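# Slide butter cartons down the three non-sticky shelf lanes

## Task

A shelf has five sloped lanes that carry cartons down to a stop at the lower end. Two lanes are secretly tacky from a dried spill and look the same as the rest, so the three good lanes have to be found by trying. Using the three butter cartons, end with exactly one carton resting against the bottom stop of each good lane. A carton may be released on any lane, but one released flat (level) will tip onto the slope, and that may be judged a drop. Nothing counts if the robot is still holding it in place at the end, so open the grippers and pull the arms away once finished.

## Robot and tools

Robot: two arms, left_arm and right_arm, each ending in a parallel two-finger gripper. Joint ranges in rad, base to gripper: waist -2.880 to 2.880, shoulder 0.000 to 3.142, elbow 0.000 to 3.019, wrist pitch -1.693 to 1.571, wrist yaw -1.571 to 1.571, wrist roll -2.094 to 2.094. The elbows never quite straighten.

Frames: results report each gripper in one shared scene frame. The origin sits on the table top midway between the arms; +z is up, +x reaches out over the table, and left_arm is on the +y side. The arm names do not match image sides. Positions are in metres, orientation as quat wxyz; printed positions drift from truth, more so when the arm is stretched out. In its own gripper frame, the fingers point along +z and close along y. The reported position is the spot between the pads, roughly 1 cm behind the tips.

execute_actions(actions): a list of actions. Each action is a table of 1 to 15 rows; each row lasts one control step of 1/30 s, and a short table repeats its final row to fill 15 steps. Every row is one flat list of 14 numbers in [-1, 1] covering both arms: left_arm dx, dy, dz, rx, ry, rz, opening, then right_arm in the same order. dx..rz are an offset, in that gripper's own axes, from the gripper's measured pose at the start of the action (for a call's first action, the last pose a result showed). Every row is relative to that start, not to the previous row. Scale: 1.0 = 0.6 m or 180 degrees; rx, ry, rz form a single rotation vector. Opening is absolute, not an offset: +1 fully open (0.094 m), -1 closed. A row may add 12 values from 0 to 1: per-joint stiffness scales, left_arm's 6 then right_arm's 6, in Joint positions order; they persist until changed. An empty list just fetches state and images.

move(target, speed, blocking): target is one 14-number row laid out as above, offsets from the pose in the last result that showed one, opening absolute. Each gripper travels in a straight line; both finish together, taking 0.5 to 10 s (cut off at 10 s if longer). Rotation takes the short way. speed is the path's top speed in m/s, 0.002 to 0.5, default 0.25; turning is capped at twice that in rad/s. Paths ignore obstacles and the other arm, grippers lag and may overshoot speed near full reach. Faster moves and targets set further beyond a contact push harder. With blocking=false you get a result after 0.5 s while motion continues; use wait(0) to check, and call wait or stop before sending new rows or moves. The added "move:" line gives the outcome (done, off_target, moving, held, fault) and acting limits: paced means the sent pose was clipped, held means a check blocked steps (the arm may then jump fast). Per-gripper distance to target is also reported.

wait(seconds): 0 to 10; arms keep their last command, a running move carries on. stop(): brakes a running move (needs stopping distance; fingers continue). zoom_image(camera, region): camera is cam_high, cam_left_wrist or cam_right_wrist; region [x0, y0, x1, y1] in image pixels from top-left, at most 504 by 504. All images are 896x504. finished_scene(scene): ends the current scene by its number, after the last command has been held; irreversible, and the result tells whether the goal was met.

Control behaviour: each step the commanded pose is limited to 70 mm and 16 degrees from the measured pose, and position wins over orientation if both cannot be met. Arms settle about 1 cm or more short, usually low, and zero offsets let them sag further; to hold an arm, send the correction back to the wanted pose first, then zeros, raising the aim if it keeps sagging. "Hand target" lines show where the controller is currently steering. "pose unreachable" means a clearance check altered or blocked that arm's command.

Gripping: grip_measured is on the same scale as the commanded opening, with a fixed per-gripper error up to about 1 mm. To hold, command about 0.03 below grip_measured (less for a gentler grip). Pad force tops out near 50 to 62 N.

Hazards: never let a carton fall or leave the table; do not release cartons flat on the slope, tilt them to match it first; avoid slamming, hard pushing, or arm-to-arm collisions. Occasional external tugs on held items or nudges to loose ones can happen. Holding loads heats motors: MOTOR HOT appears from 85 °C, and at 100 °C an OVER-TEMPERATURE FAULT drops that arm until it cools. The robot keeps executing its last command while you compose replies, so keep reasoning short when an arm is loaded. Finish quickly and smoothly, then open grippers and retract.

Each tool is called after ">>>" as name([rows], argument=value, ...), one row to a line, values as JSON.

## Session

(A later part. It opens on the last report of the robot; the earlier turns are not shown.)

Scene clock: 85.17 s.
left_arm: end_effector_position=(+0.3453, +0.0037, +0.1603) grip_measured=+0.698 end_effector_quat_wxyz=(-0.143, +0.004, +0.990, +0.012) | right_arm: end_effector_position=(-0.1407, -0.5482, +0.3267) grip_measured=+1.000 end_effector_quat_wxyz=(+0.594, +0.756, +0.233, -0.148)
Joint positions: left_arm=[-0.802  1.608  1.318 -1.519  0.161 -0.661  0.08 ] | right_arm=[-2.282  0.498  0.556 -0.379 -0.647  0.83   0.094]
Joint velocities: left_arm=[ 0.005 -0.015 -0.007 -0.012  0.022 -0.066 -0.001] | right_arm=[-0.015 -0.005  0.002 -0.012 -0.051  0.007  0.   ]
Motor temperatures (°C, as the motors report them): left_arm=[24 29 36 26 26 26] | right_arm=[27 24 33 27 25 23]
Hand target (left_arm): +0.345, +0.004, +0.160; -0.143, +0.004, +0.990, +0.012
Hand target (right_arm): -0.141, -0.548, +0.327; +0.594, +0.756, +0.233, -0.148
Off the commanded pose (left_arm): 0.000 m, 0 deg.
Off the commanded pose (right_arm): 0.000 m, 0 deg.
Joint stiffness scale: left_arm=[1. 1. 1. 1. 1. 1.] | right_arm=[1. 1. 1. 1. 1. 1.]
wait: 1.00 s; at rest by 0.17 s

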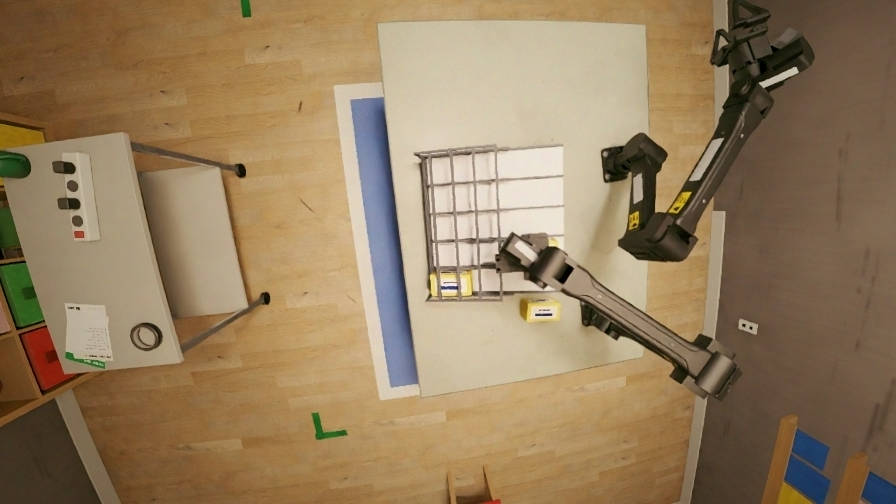

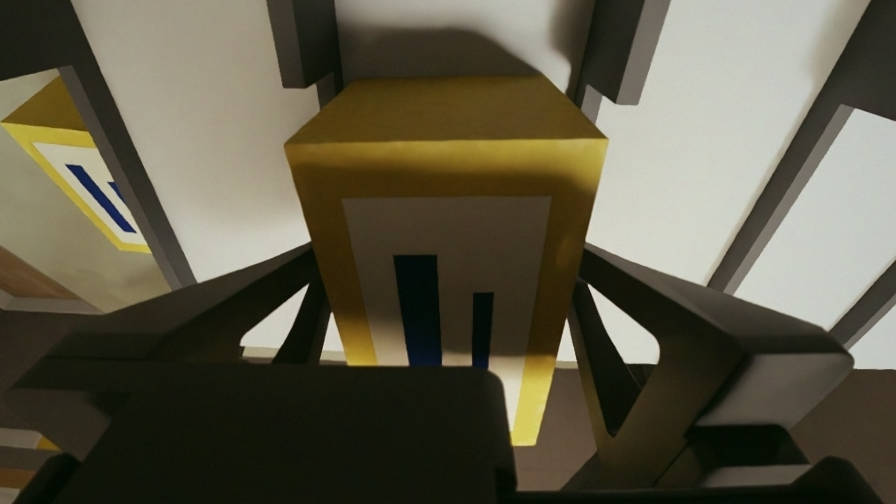

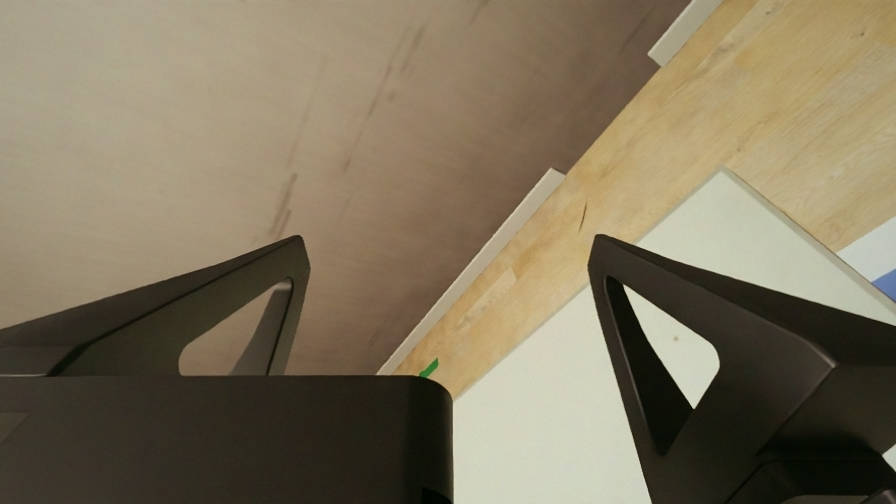

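>>> move(target=[0,0,0,0,0,0,0.3,0,0,0,0,0,0,1])

>>> move(target=[0.005,-0.02,-0.004,0,0,0.01,0.3,0,0,0,0,0,0,1], speed=0.03)

>>> move(target=[0,0,0,0,0,0,0.7,0,0,0,0,0,0,1])

>>> wait(seconds=0.5)

Scene clock: 89.20 s.
left_arm: end_effector_position=(+0.3452, +0.0035, +0.1603) grip_measured=+0.336 end_effector_quat_wxyz=(-0.143, +0.004, +0.990, +0.011) | right_arm: end_effector_position=(-0.1407, -0.5482, +0.3267) grip_measured=+1.000 end_effector_quat_wxyz=(+0.594, +0.756, +0.233, -0.148)
Joint positions: left_arm=[-0.802  1.608  1.318 -1.519  0.162 -0.661  0.063] | right_arm=[-2.282  0.498  0.556 -0.379 -0.647  0.83   0.094]
Joint velocities: left_arm=[ 0.005  0.015  0.017 -0.002  0.022 -0.022 -0.001] | right_arm=[ 0.015 -0.015  0.002 -0.002 -0.037 -0.037  0.   ]
Motor temperatures (°C, as the motors report them): left_arm=[24 29 35 26 26 26] | right_arm=[27 24 33 27 25 23]
Hand target (left_arm): +0.345, +0.004, +0.160; -0.143, +0.004, +0.990, +0.012
Hand target (right_arm): -0.141, -0.548, +0.327; +0.594, +0.756, +0.233, -0.148
Off the commanded pose (left_arm): 0.000 m, 0 deg.
Off the commanded pose (right_arm): 0.000 m, 0 deg.
Joint stiffness scale: left_arm=[1. 1. 1. 1. 1. 1.] | right_arm=[1. 1. 1. 1. 1. 1.]
move: done

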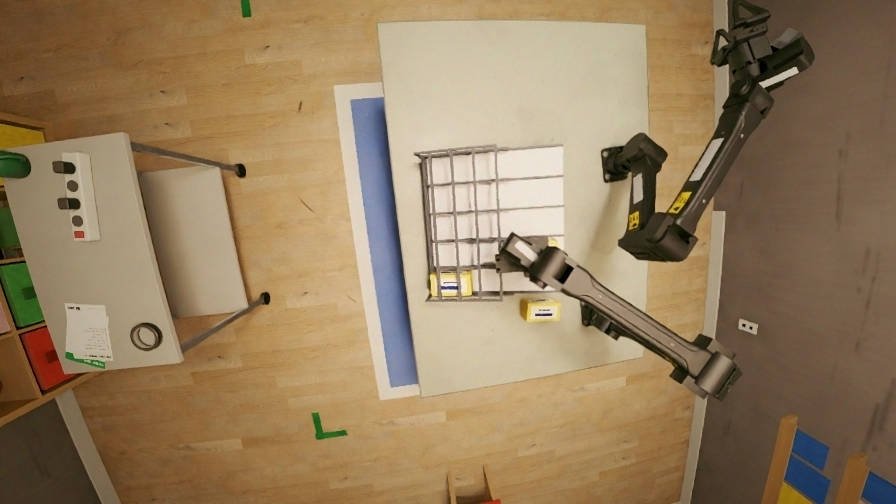

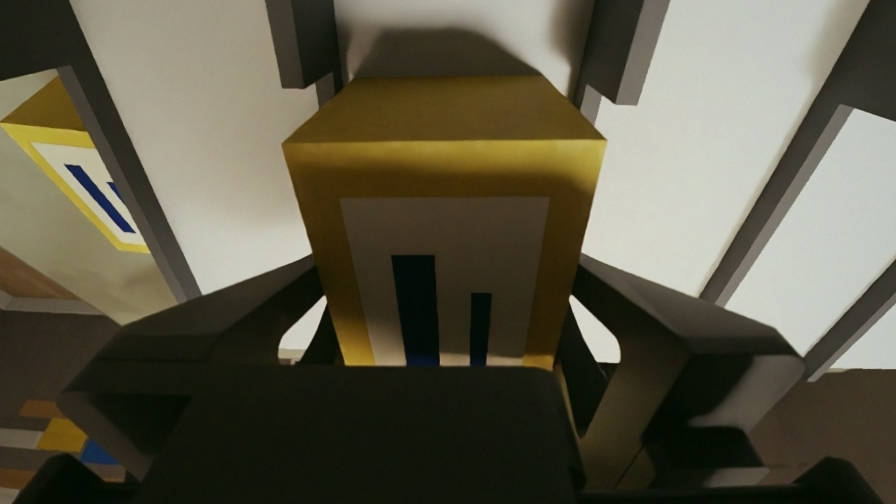

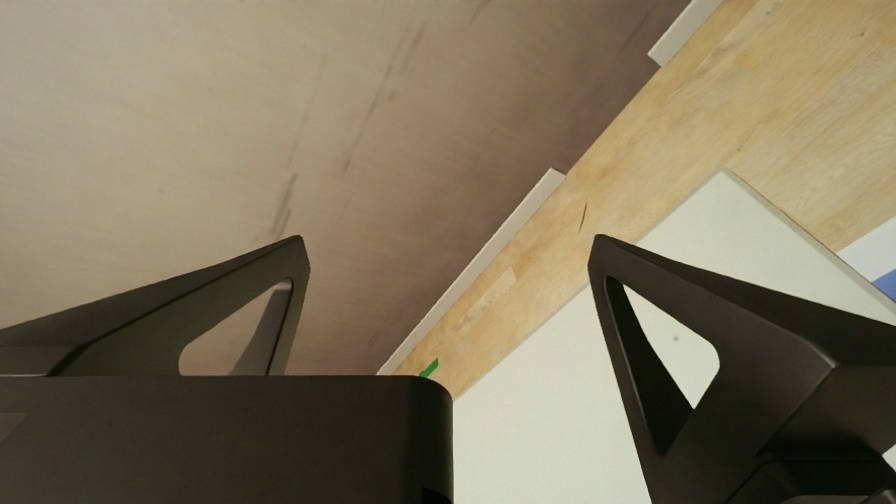

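Scene clock: 89.97 s.
left_arm: end_effector_position=(+0.3450, +0.0034, +0.1603) grip_measured=+0.336 end_effector_quat_wxyz=(-0.143, +0.004, +0.990, +0.011) | right_arm: end_effector_position=(-0.1407, -0.5482, +0.3267) grip_measured=+1.000 end_effector_quat_wxyz=(+0.594, +0.756, +0.233, -0.148)
Joint positions: left_arm=[-0.803  1.608  1.318 -1.519  0.162 -0.661  0.063] | right_arm=[-2.282  0.498  0.556 -0.379 -0.647  0.83   0.094]
Joint velocities: left_arm=[-0.005  0.005  0.012 -0.017  0.007  0.007 -0.   ] | right_arm=[-0.005  0.005  0.002  0.002 -0.066  0.051  0.   ]
Motor temperatures (°C, as the motors report them): left_arm=[24 29 35 26 26 26] | right_arm=[27 24 33 27 25 23]
Hand target (left_arm): +0.343, -0.008, +0.163; -0.143, +0.019, +0.989, +0.009
Hand target (right_arm): -0.141, -0.548, +0.327; +0.594, +0.756, +0.233, -0.148
Off the commanded pose (left_arm): 0.012 m, 2 deg.
Off the commanded pose (right_arm): 0.000 m, 0 deg.
Joint stiffness scale: left_arm=[1. 1. 1. 1. 1. 1.] | right_arm=[1. 1. 1. 1. 1. 1.]
move: off_target (left_arm)

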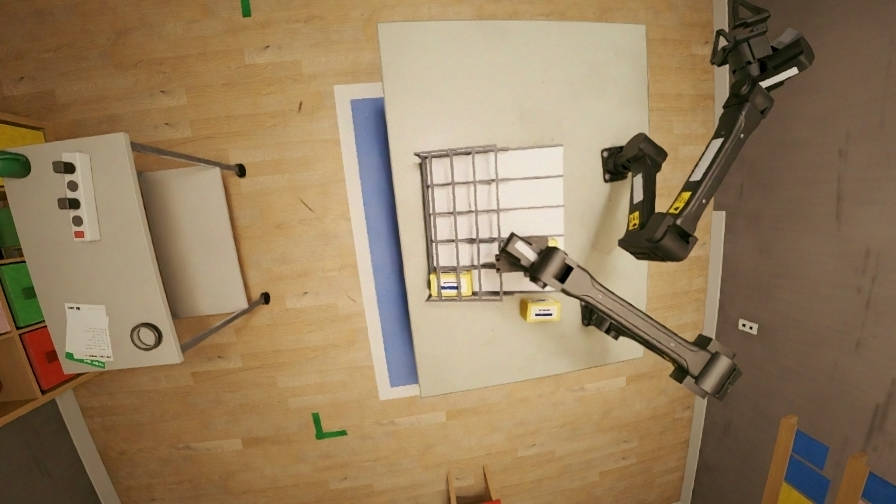

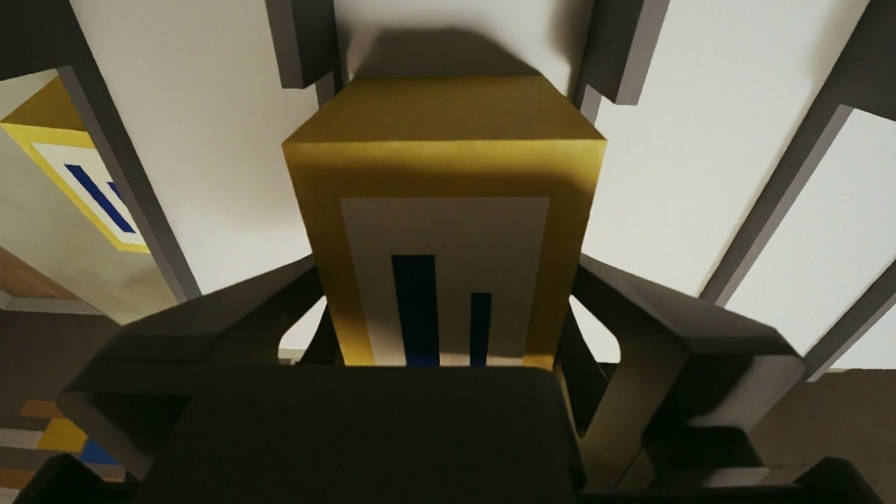

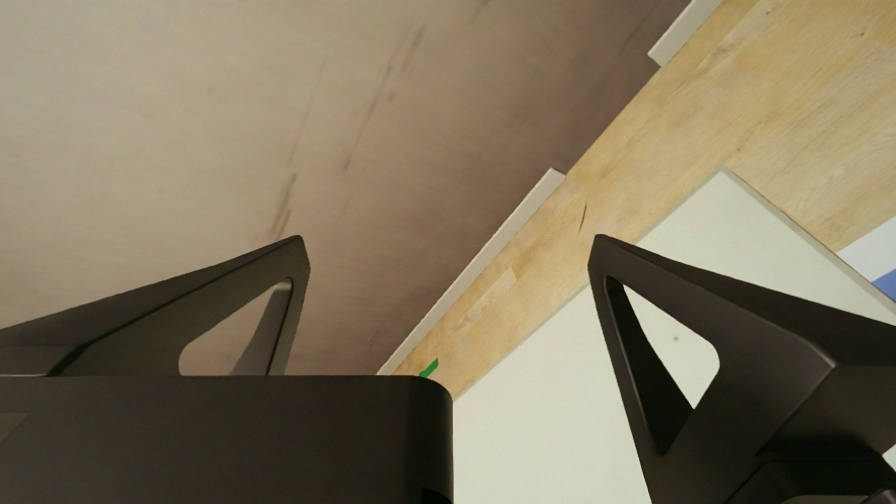

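Scene clock: 90.47 s.
left_arm: end_effector_position=(+0.3451, +0.0034, +0.1603) grip_measured=+0.698 end_effector_quat_wxyz=(-0.143, +0.004, +0.990, +0.011) | right_arm: end_effector_position=(-0.1407, -0.5482, +0.3267) grip_measured=+1.000 end_effector_quat_wxyz=(+0.594, +0.756, +0.233, -0.148)
Joint positions: left_arm=[-0.803  1.608  1.318 -1.519  0.162 -0.661  0.08 ] | right_arm=[-2.282  0.498  0.556 -0.379 -0.647  0.83   0.094]
Joint velocities: left_arm=[-0.005 -0.015 -0.012 -0.017 -0.007 -0.007 -0.   ] | right_arm=[-0.005  0.005  0.007 -0.007  0.051 -0.11   0.   ]
Motor temperatures (°C, as the motors report them): left_arm=[24 29 35 26 26 26] | right_arm=[27 24 33 27 25 23]
Hand target (left_arm): +0.345, +0.003, +0.160; -0.143, +0.004, +0.990, +0.011
Hand target (right_arm): -0.141, -0.548, +0.327; +0.594, +0.756, +0.233, -0.148
Off the commanded pose (left_arm): 0.000 m, 0 deg.
Off the commanded pose (right_arm): 0.000 m, 0 deg.
Joint stiffness scale: left_arm=[1. 1. 1. 1. 1. 1.] | right_arm=[1. 1. 1. 1. 1. 1.]
move: done

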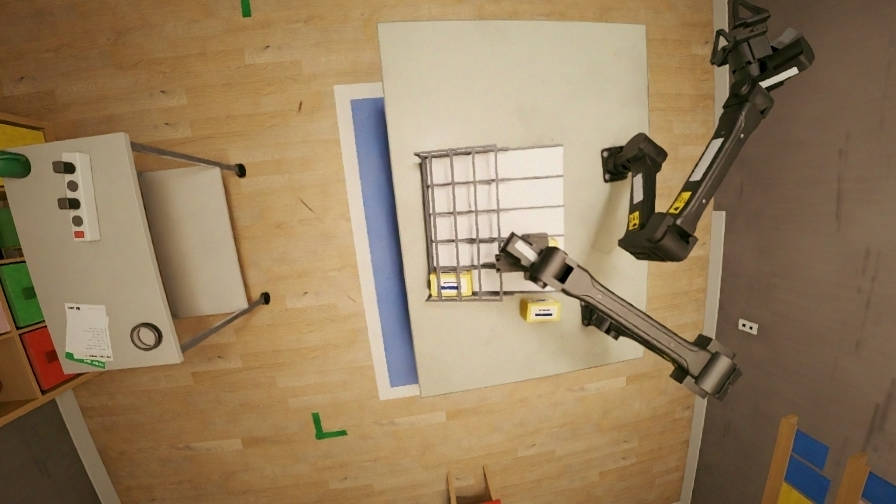

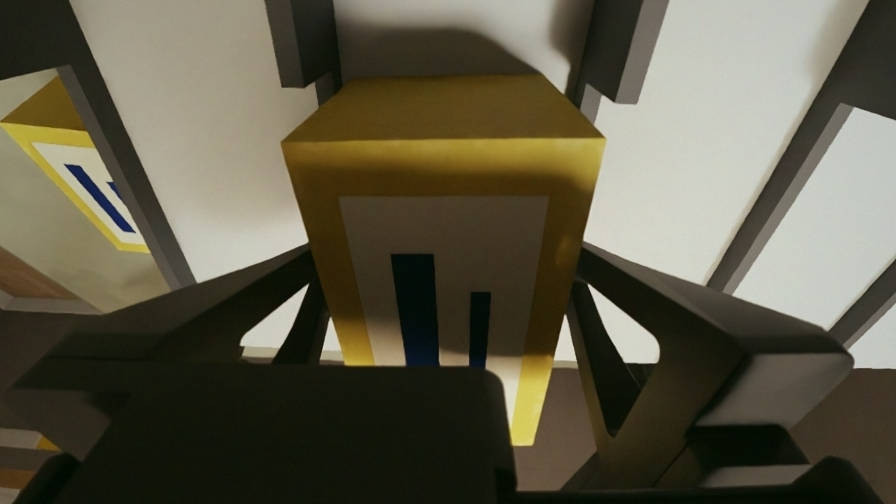

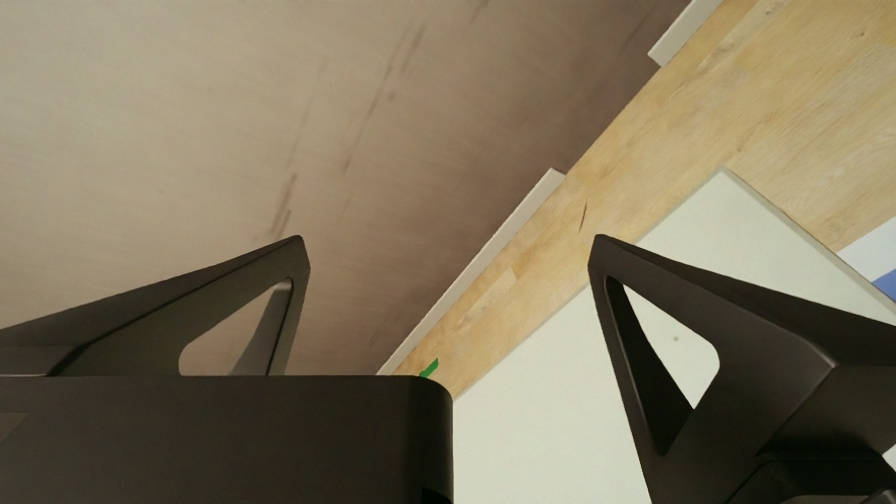

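Scene clock: 90.97 s.
left_arm: end_effector_position=(+0.3451, +0.0034, +0.1603) grip_measured=+0.698 end_effector_quat_wxyz=(-0.143, +0.004, +0.990, +0.011) | right_arm: end_effector_position=(-0.1407, -0.5482, +0.3267) grip_measured=+1.000 end_effector_quat_wxyz=(+0.594, +0.756, +0.233, -0.148)
Joint positions: left_arm=[-0.803  1.608  1.318 -1.519  0.162 -0.661  0.08 ] | right_arm=[-2.282  0.498  0.556 -0.379 -0.647  0.83   0.094]
Joint velocities: left_arm=[-0.015 -0.005 -0.002 -0.007 -0.066 -0.037  0.   ] | right_arm=[ 0.005  0.005 -0.007 -0.017  0.037  0.022  0.   ]
Motor temperatures (°C, as the motors report them): left_arm=[24 29 35 26 26 26] | right_arm=[27 24 33 27 25 23]
Hand target (left_arm): +0.345, +0.003, +0.160; -0.143, +0.004, +0.990, +0.011
Hand target (right_arm): -0.141, -0.548, +0.327; +0.594, +0.756, +0.233, -0.148
Off the commanded pose (left_arm): 0.000 m, 0 deg.
Off the commanded pose (right_arm): 0.000 m, 0 deg.
Joint stiffness scale: left_arm=[1. 1. 1. 1. 1. 1.] | right_arm=[1. 1. 1. 1. 1. 1.]
wait: 0.50 s; at rest by 0.17 s

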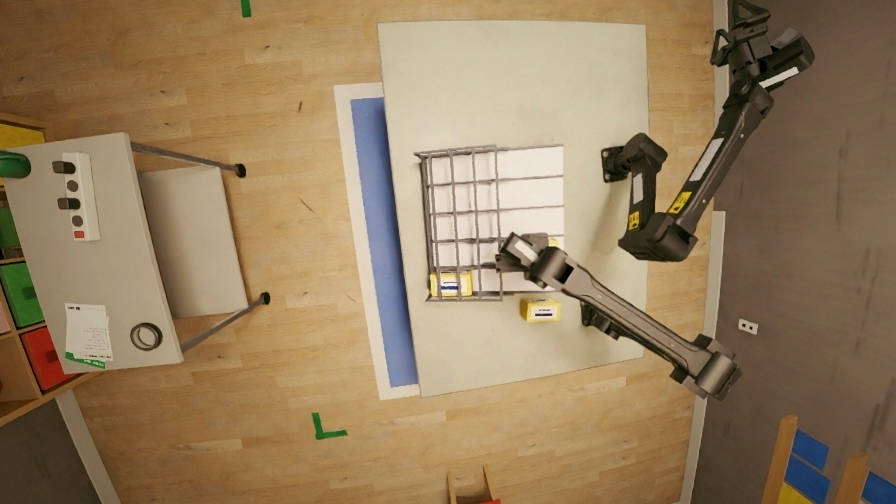

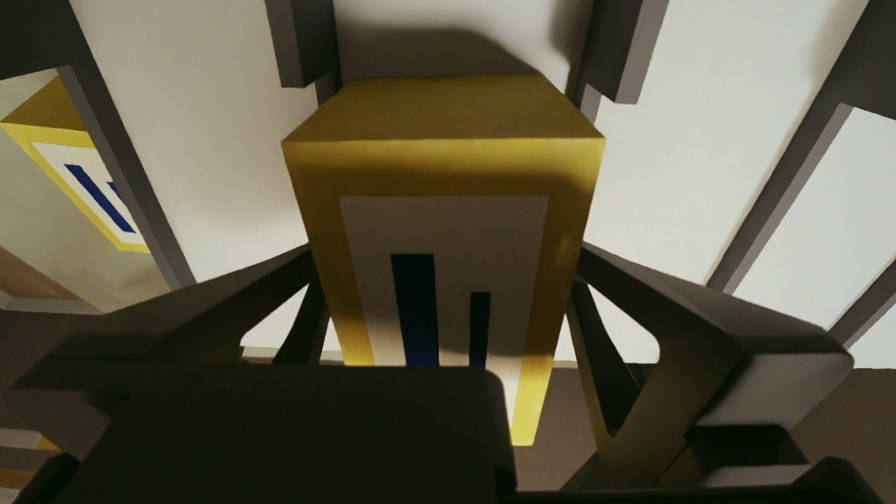

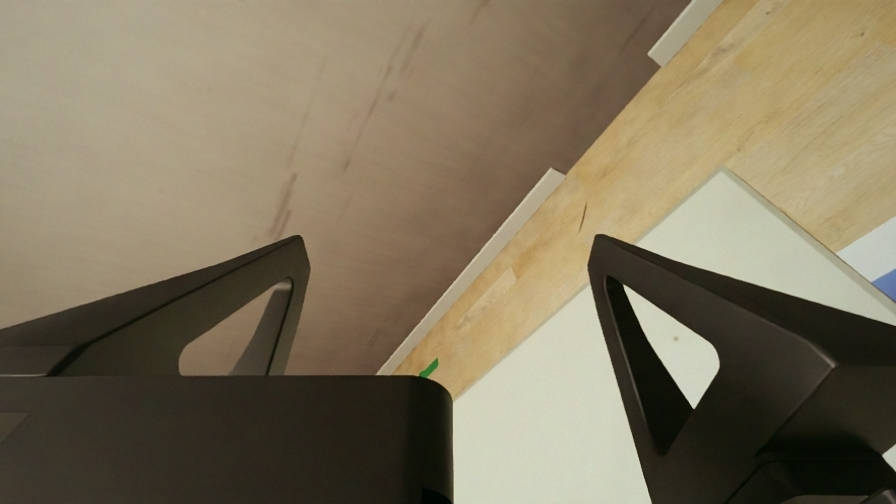

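Inconclusive, but likely sticky. Move to lane 3.

>>> move(target=[0,0,0,0,0,0,0.3,0,0,0,0,0,0,1])

>>> move(target=[0.03,0,-0.13,0,0,0,0.3,0,0,0,0,0,0,1], speed=0.1)

>>> move(target=[0,-0.165,-0.03,0,0,0,0.3,0,0,0,0,0,0,1], speed=0.15)

Scene clock: 101.13 s.
left_arm: end_effector_position=(+0.3451, +0.0034, +0.1603) grip_measured=+0.335 end_effector_quat_wxyz=(-0.143, +0.004, +0.990, +0.011) | right_arm: end_effector_position=(-0.1407, -0.5482, +0.3267) grip_measured=+1.000 end_effector_quat_wxyz=(+0.594, +0.756, +0.233, -0.148)
Joint positions: left_arm=[-0.803  1.608  1.318 -1.519  0.162 -0.661  0.063] | right_arm=[-2.282  0.498  0.556 -0.379 -0.647  0.83   0.094]
Joint velocities: left_arm=[-0.015 -0.015 -0.002  0.012 -0.066  0.066 -0.001] | right_arm=[-0.015 -0.005 -0.002 -0.012  0.007  0.022  0.   ]
Motor temperatures (°C, as the motors report them): left_arm=[24 30 35 26 26 26] | right_arm=[27 24 34 27 25 23]
Hand target (left_arm): +0.345, +0.003, +0.160; -0.143, +0.004, +0.990, +0.011
Hand target (right_arm): -0.141, -0.548, +0.327; +0.594, +0.756, +0.233, -0.148
Off the commanded pose (left_arm): 0.000 m, 0 deg.
Off the commanded pose (right_arm): 0.000 m, 0 deg.
Joint stiffness scale: left_arm=[1. 1. 1. 1. 1. 1.] | right_arm=[1. 1. 1. 1. 1. 1.]
move: done

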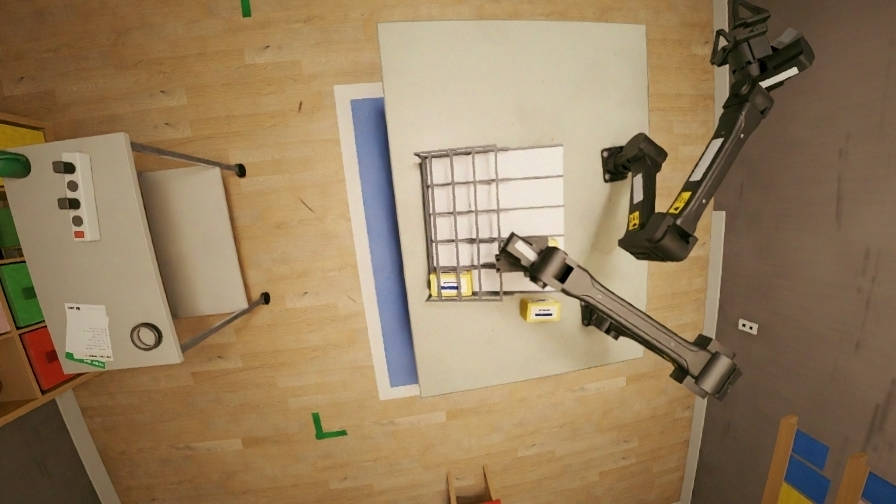

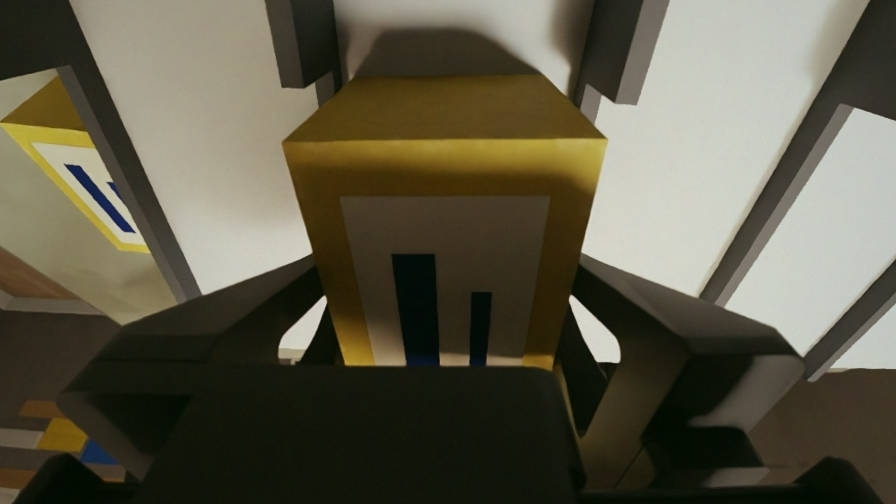

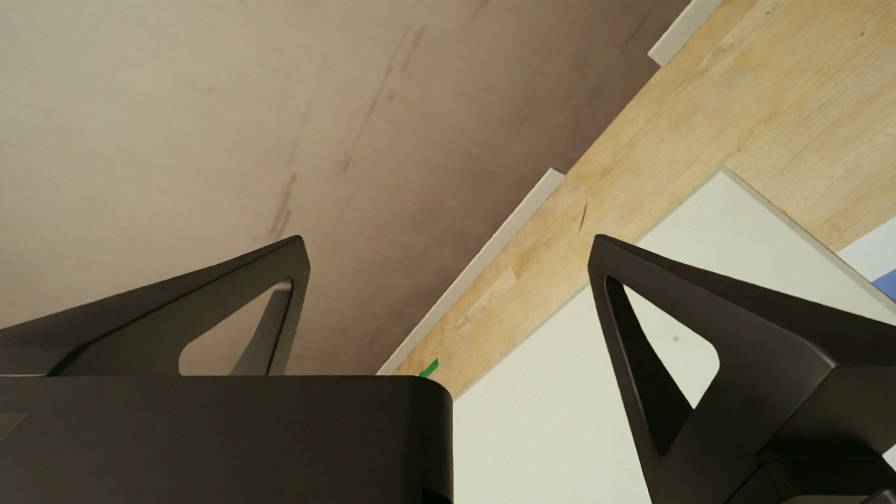

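Scene clock: 102.37 s.
left_arm: end_effector_position=(+0.3399, +0.0079, +0.2103) grip_measured=+0.335 end_effector_quat_wxyz=(-0.148, +0.005, +0.989, +0.016) | right_arm: end_effector_position=(-0.1407, -0.5482, +0.3267) grip_measured=+1.000 end_effector_quat_wxyz=(+0.594, +0.756, +0.233, -0.148)
Joint positions: left_arm=[-0.803  1.571  1.405 -1.658  0.16  -0.659  0.063] | right_arm=[-2.282  0.498  0.556 -0.379 -0.647  0.83   0.094]
Joint velocities: left_arm=[-0.005 -0.015  0.002 -0.012  0.022 -0.022 -0.   ] | right_arm=[-0.005 -0.005 -0.017  0.002 -0.037  0.022  0.   ]
Motor temperatures (°C, as the motors report them): left_arm=[24 30 35 26 26 26] | right_arm=[27 24 34 27 25 23]
Hand target (left_arm): +0.349, +0.002, +0.240; -0.127, +0.003, +0.992, -0.001
Hand target (right_arm): -0.141, -0.548, +0.327; +0.594, +0.756, +0.233, -0.148
Off the commanded pose (left_arm): 0.032 m, 1 deg.
Off the commanded pose (right_arm): 0.000 m, 0 deg.
Joint stiffness scale: left_arm=[1. 1. 1. 1. 1. 1.] | right_arm=[1. 1. 1. 1. 1. 1.]
joint sent to its limit (left arm) — the command would take joint 4 (wrist pitch) past its lower limit, so that joint was sent only as far as its limit.
move: off_target (left_arm)

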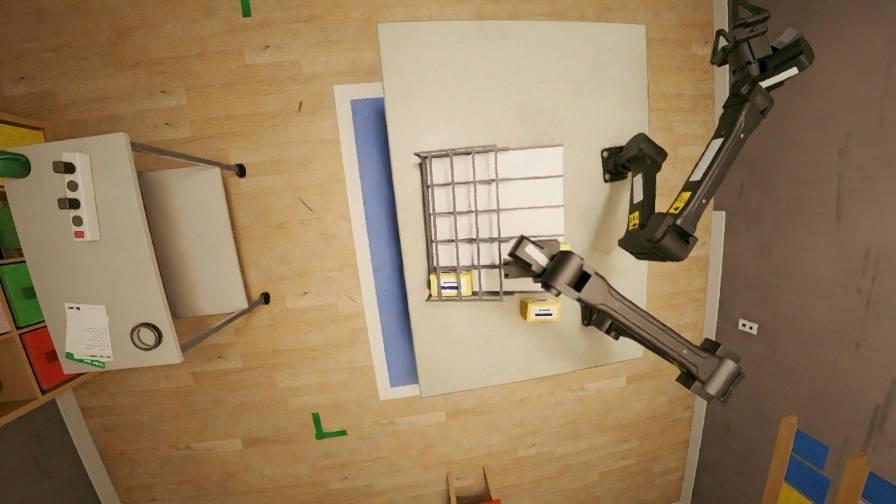

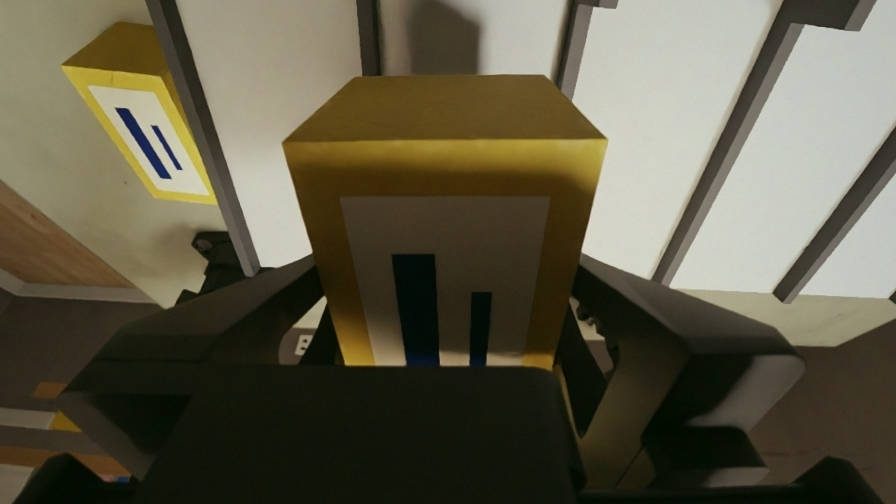

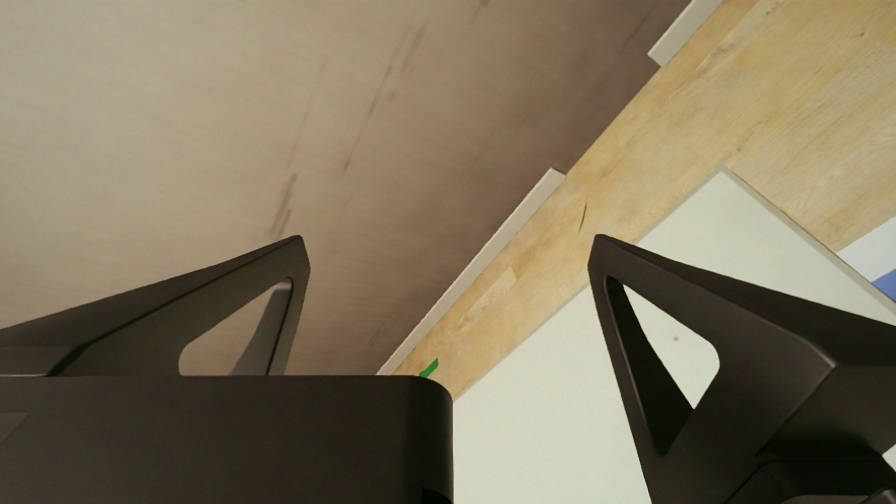

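Scene clock: 103.40 s.
left_arm: end_effector_position=(+0.3363, -0.0806, +0.2011) grip_measured=+0.336 end_effector_quat_wxyz=(-0.150, +0.011, +0.988, +0.020) | right_arm: end_effector_position=(-0.1407, -0.5482, +0.3267) grip_measured=+1.000 end_effector_quat_wxyz=(+0.594, +0.756, +0.233, -0.148)
Joint positions: left_arm=[-0.944  1.727  1.576 -1.658  0.191 -0.785  0.063] | right_arm=[-2.282  0.498  0.556 -0.379 -0.647  0.83   0.094]
Joint velocities: left_arm=[ 0.005  0.005  0.017  0.002 -0.022  0.007 -0.001] | right_arm=[ 0.005  0.005 -0.022 -0.002  0.022 -0.007  0.   ]
Motor temperatures (°C, as the motors report them): left_arm=[24 30 35 26 26 26] | right_arm=[27 24 34 27 25 23]
Hand target (left_arm): +0.343, -0.091, +0.223; -0.139, +0.003, +0.990, +0.006
Hand target (right_arm): -0.141, -0.548, +0.327; +0.594, +0.756, +0.233, -0.148
Off the commanded pose (left_arm): 0.027 m, 1 deg.
Off the commanded pose (right_arm): 0.000 m, 0 deg.
Joint stiffness scale: left_arm=[1. 1. 1. 1. 1. 1.] | right_arm=[1. 1. 1. 1. 1. 1.]
joint sent to its limit (left arm) — the command would take joint 4 (wrist pitch) past its lower limit, so that joint was sent only as far as its limit.
move: off_target (left_arm)

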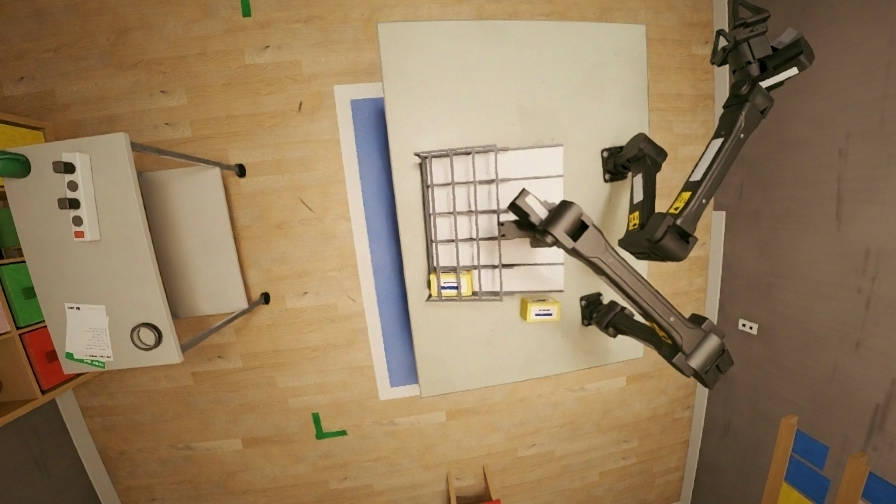

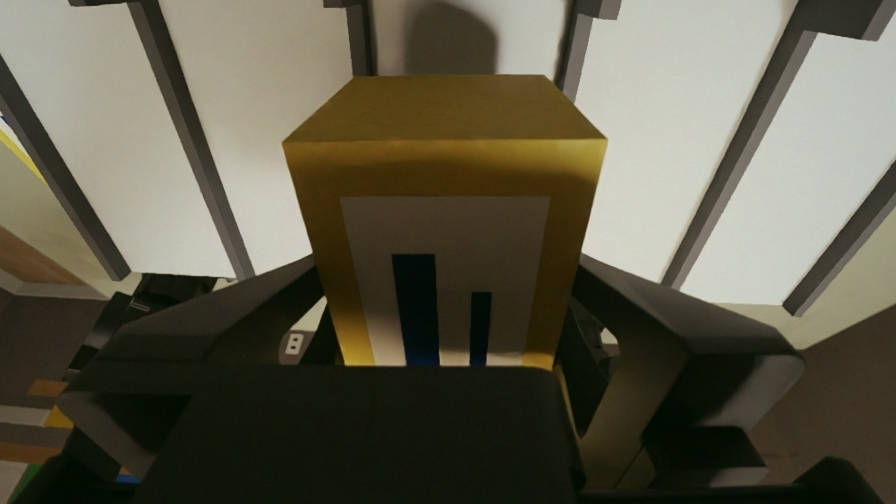

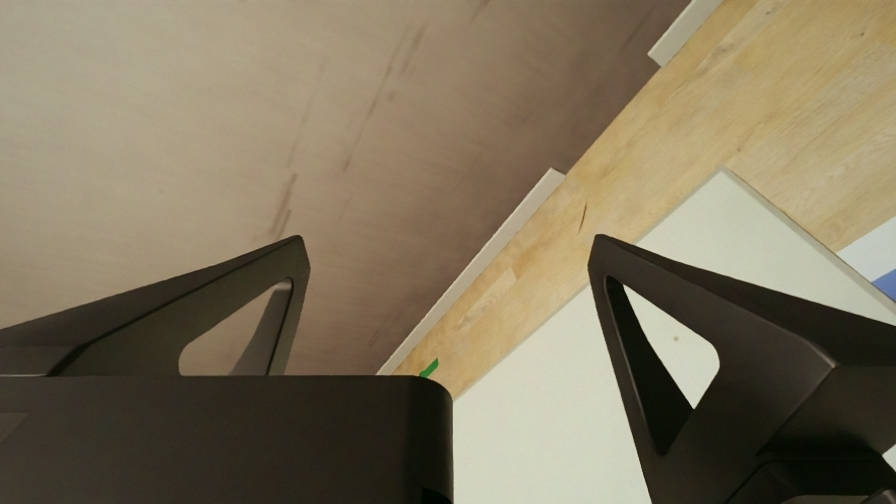

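>>> move(target=[-0.03,-0.025,0.026,0.008,-0.004,0,0.3,0,0,0,0,0,0,1], speed=0.06)

Scene clock: 106.80 s.
left_arm: end_effector_position=(+0.3467, -0.0924, +0.1767) grip_measured=+0.336 end_effector_quat_wxyz=(-0.148, +0.009, +0.989, +0.017) | right_arm: end_effector_position=(-0.1407, -0.5482, +0.3267) grip_measured=+1.000 end_effector_quat_wxyz=(+0.594, +0.756, +0.233, -0.148)
Joint positions: left_arm=[-0.944  1.773  1.576 -1.603  0.193 -0.789  0.063] | right_arm=[-2.282  0.498  0.556 -0.379 -0.647  0.83   0.094]
Joint velocities: left_arm=[-0.005 -0.015 -0.002 -0.027  0.051  0.022  0.001] | right_arm=[-0.005  0.005 -0.012 -0.002 -0.066 -0.022  0.   ]
Motor temperatures (°C, as the motors report them): left_arm=[24 30 36 26 26 26] | right_arm=[27 24 34 27 25 23]
Hand target (left_arm): +0.348, -0.095, +0.180; -0.144, +0.009, +0.990, +0.007
Hand target (right_arm): -0.141, -0.548, +0.327; +0.594, +0.756, +0.233, -0.148
Off the commanded pose (left_arm): 0.005 m, 1 deg.
Off the commanded pose (right_arm): 0.000 m, 0 deg.
Joint stiffness scale: left_arm=[1. 1. 1. 1. 1. 1.] | right_arm=[1. 1. 1. 1. 1. 1.]
move: done

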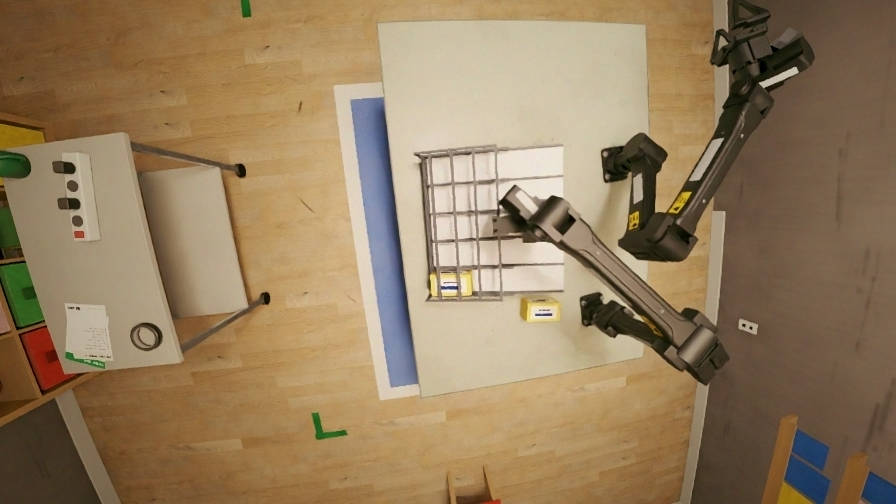

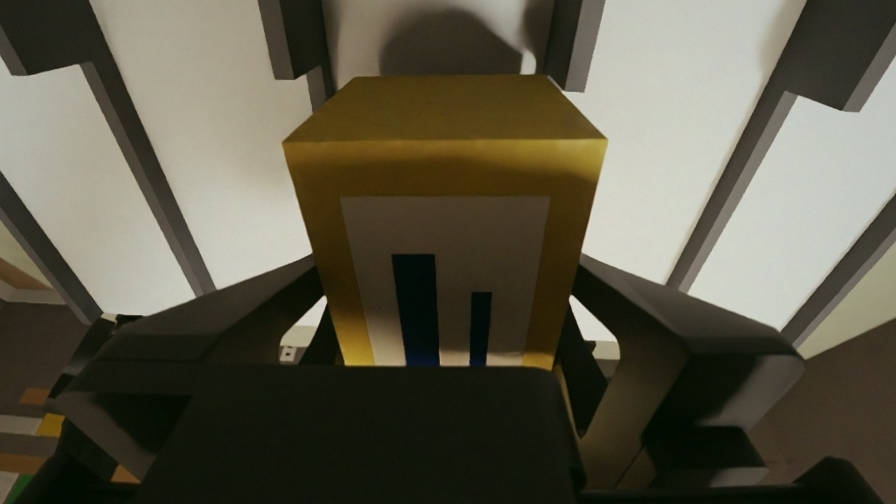

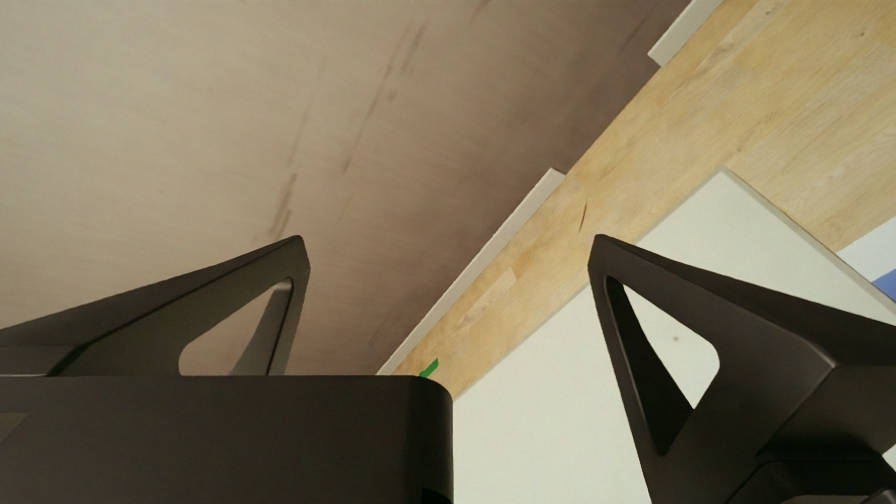

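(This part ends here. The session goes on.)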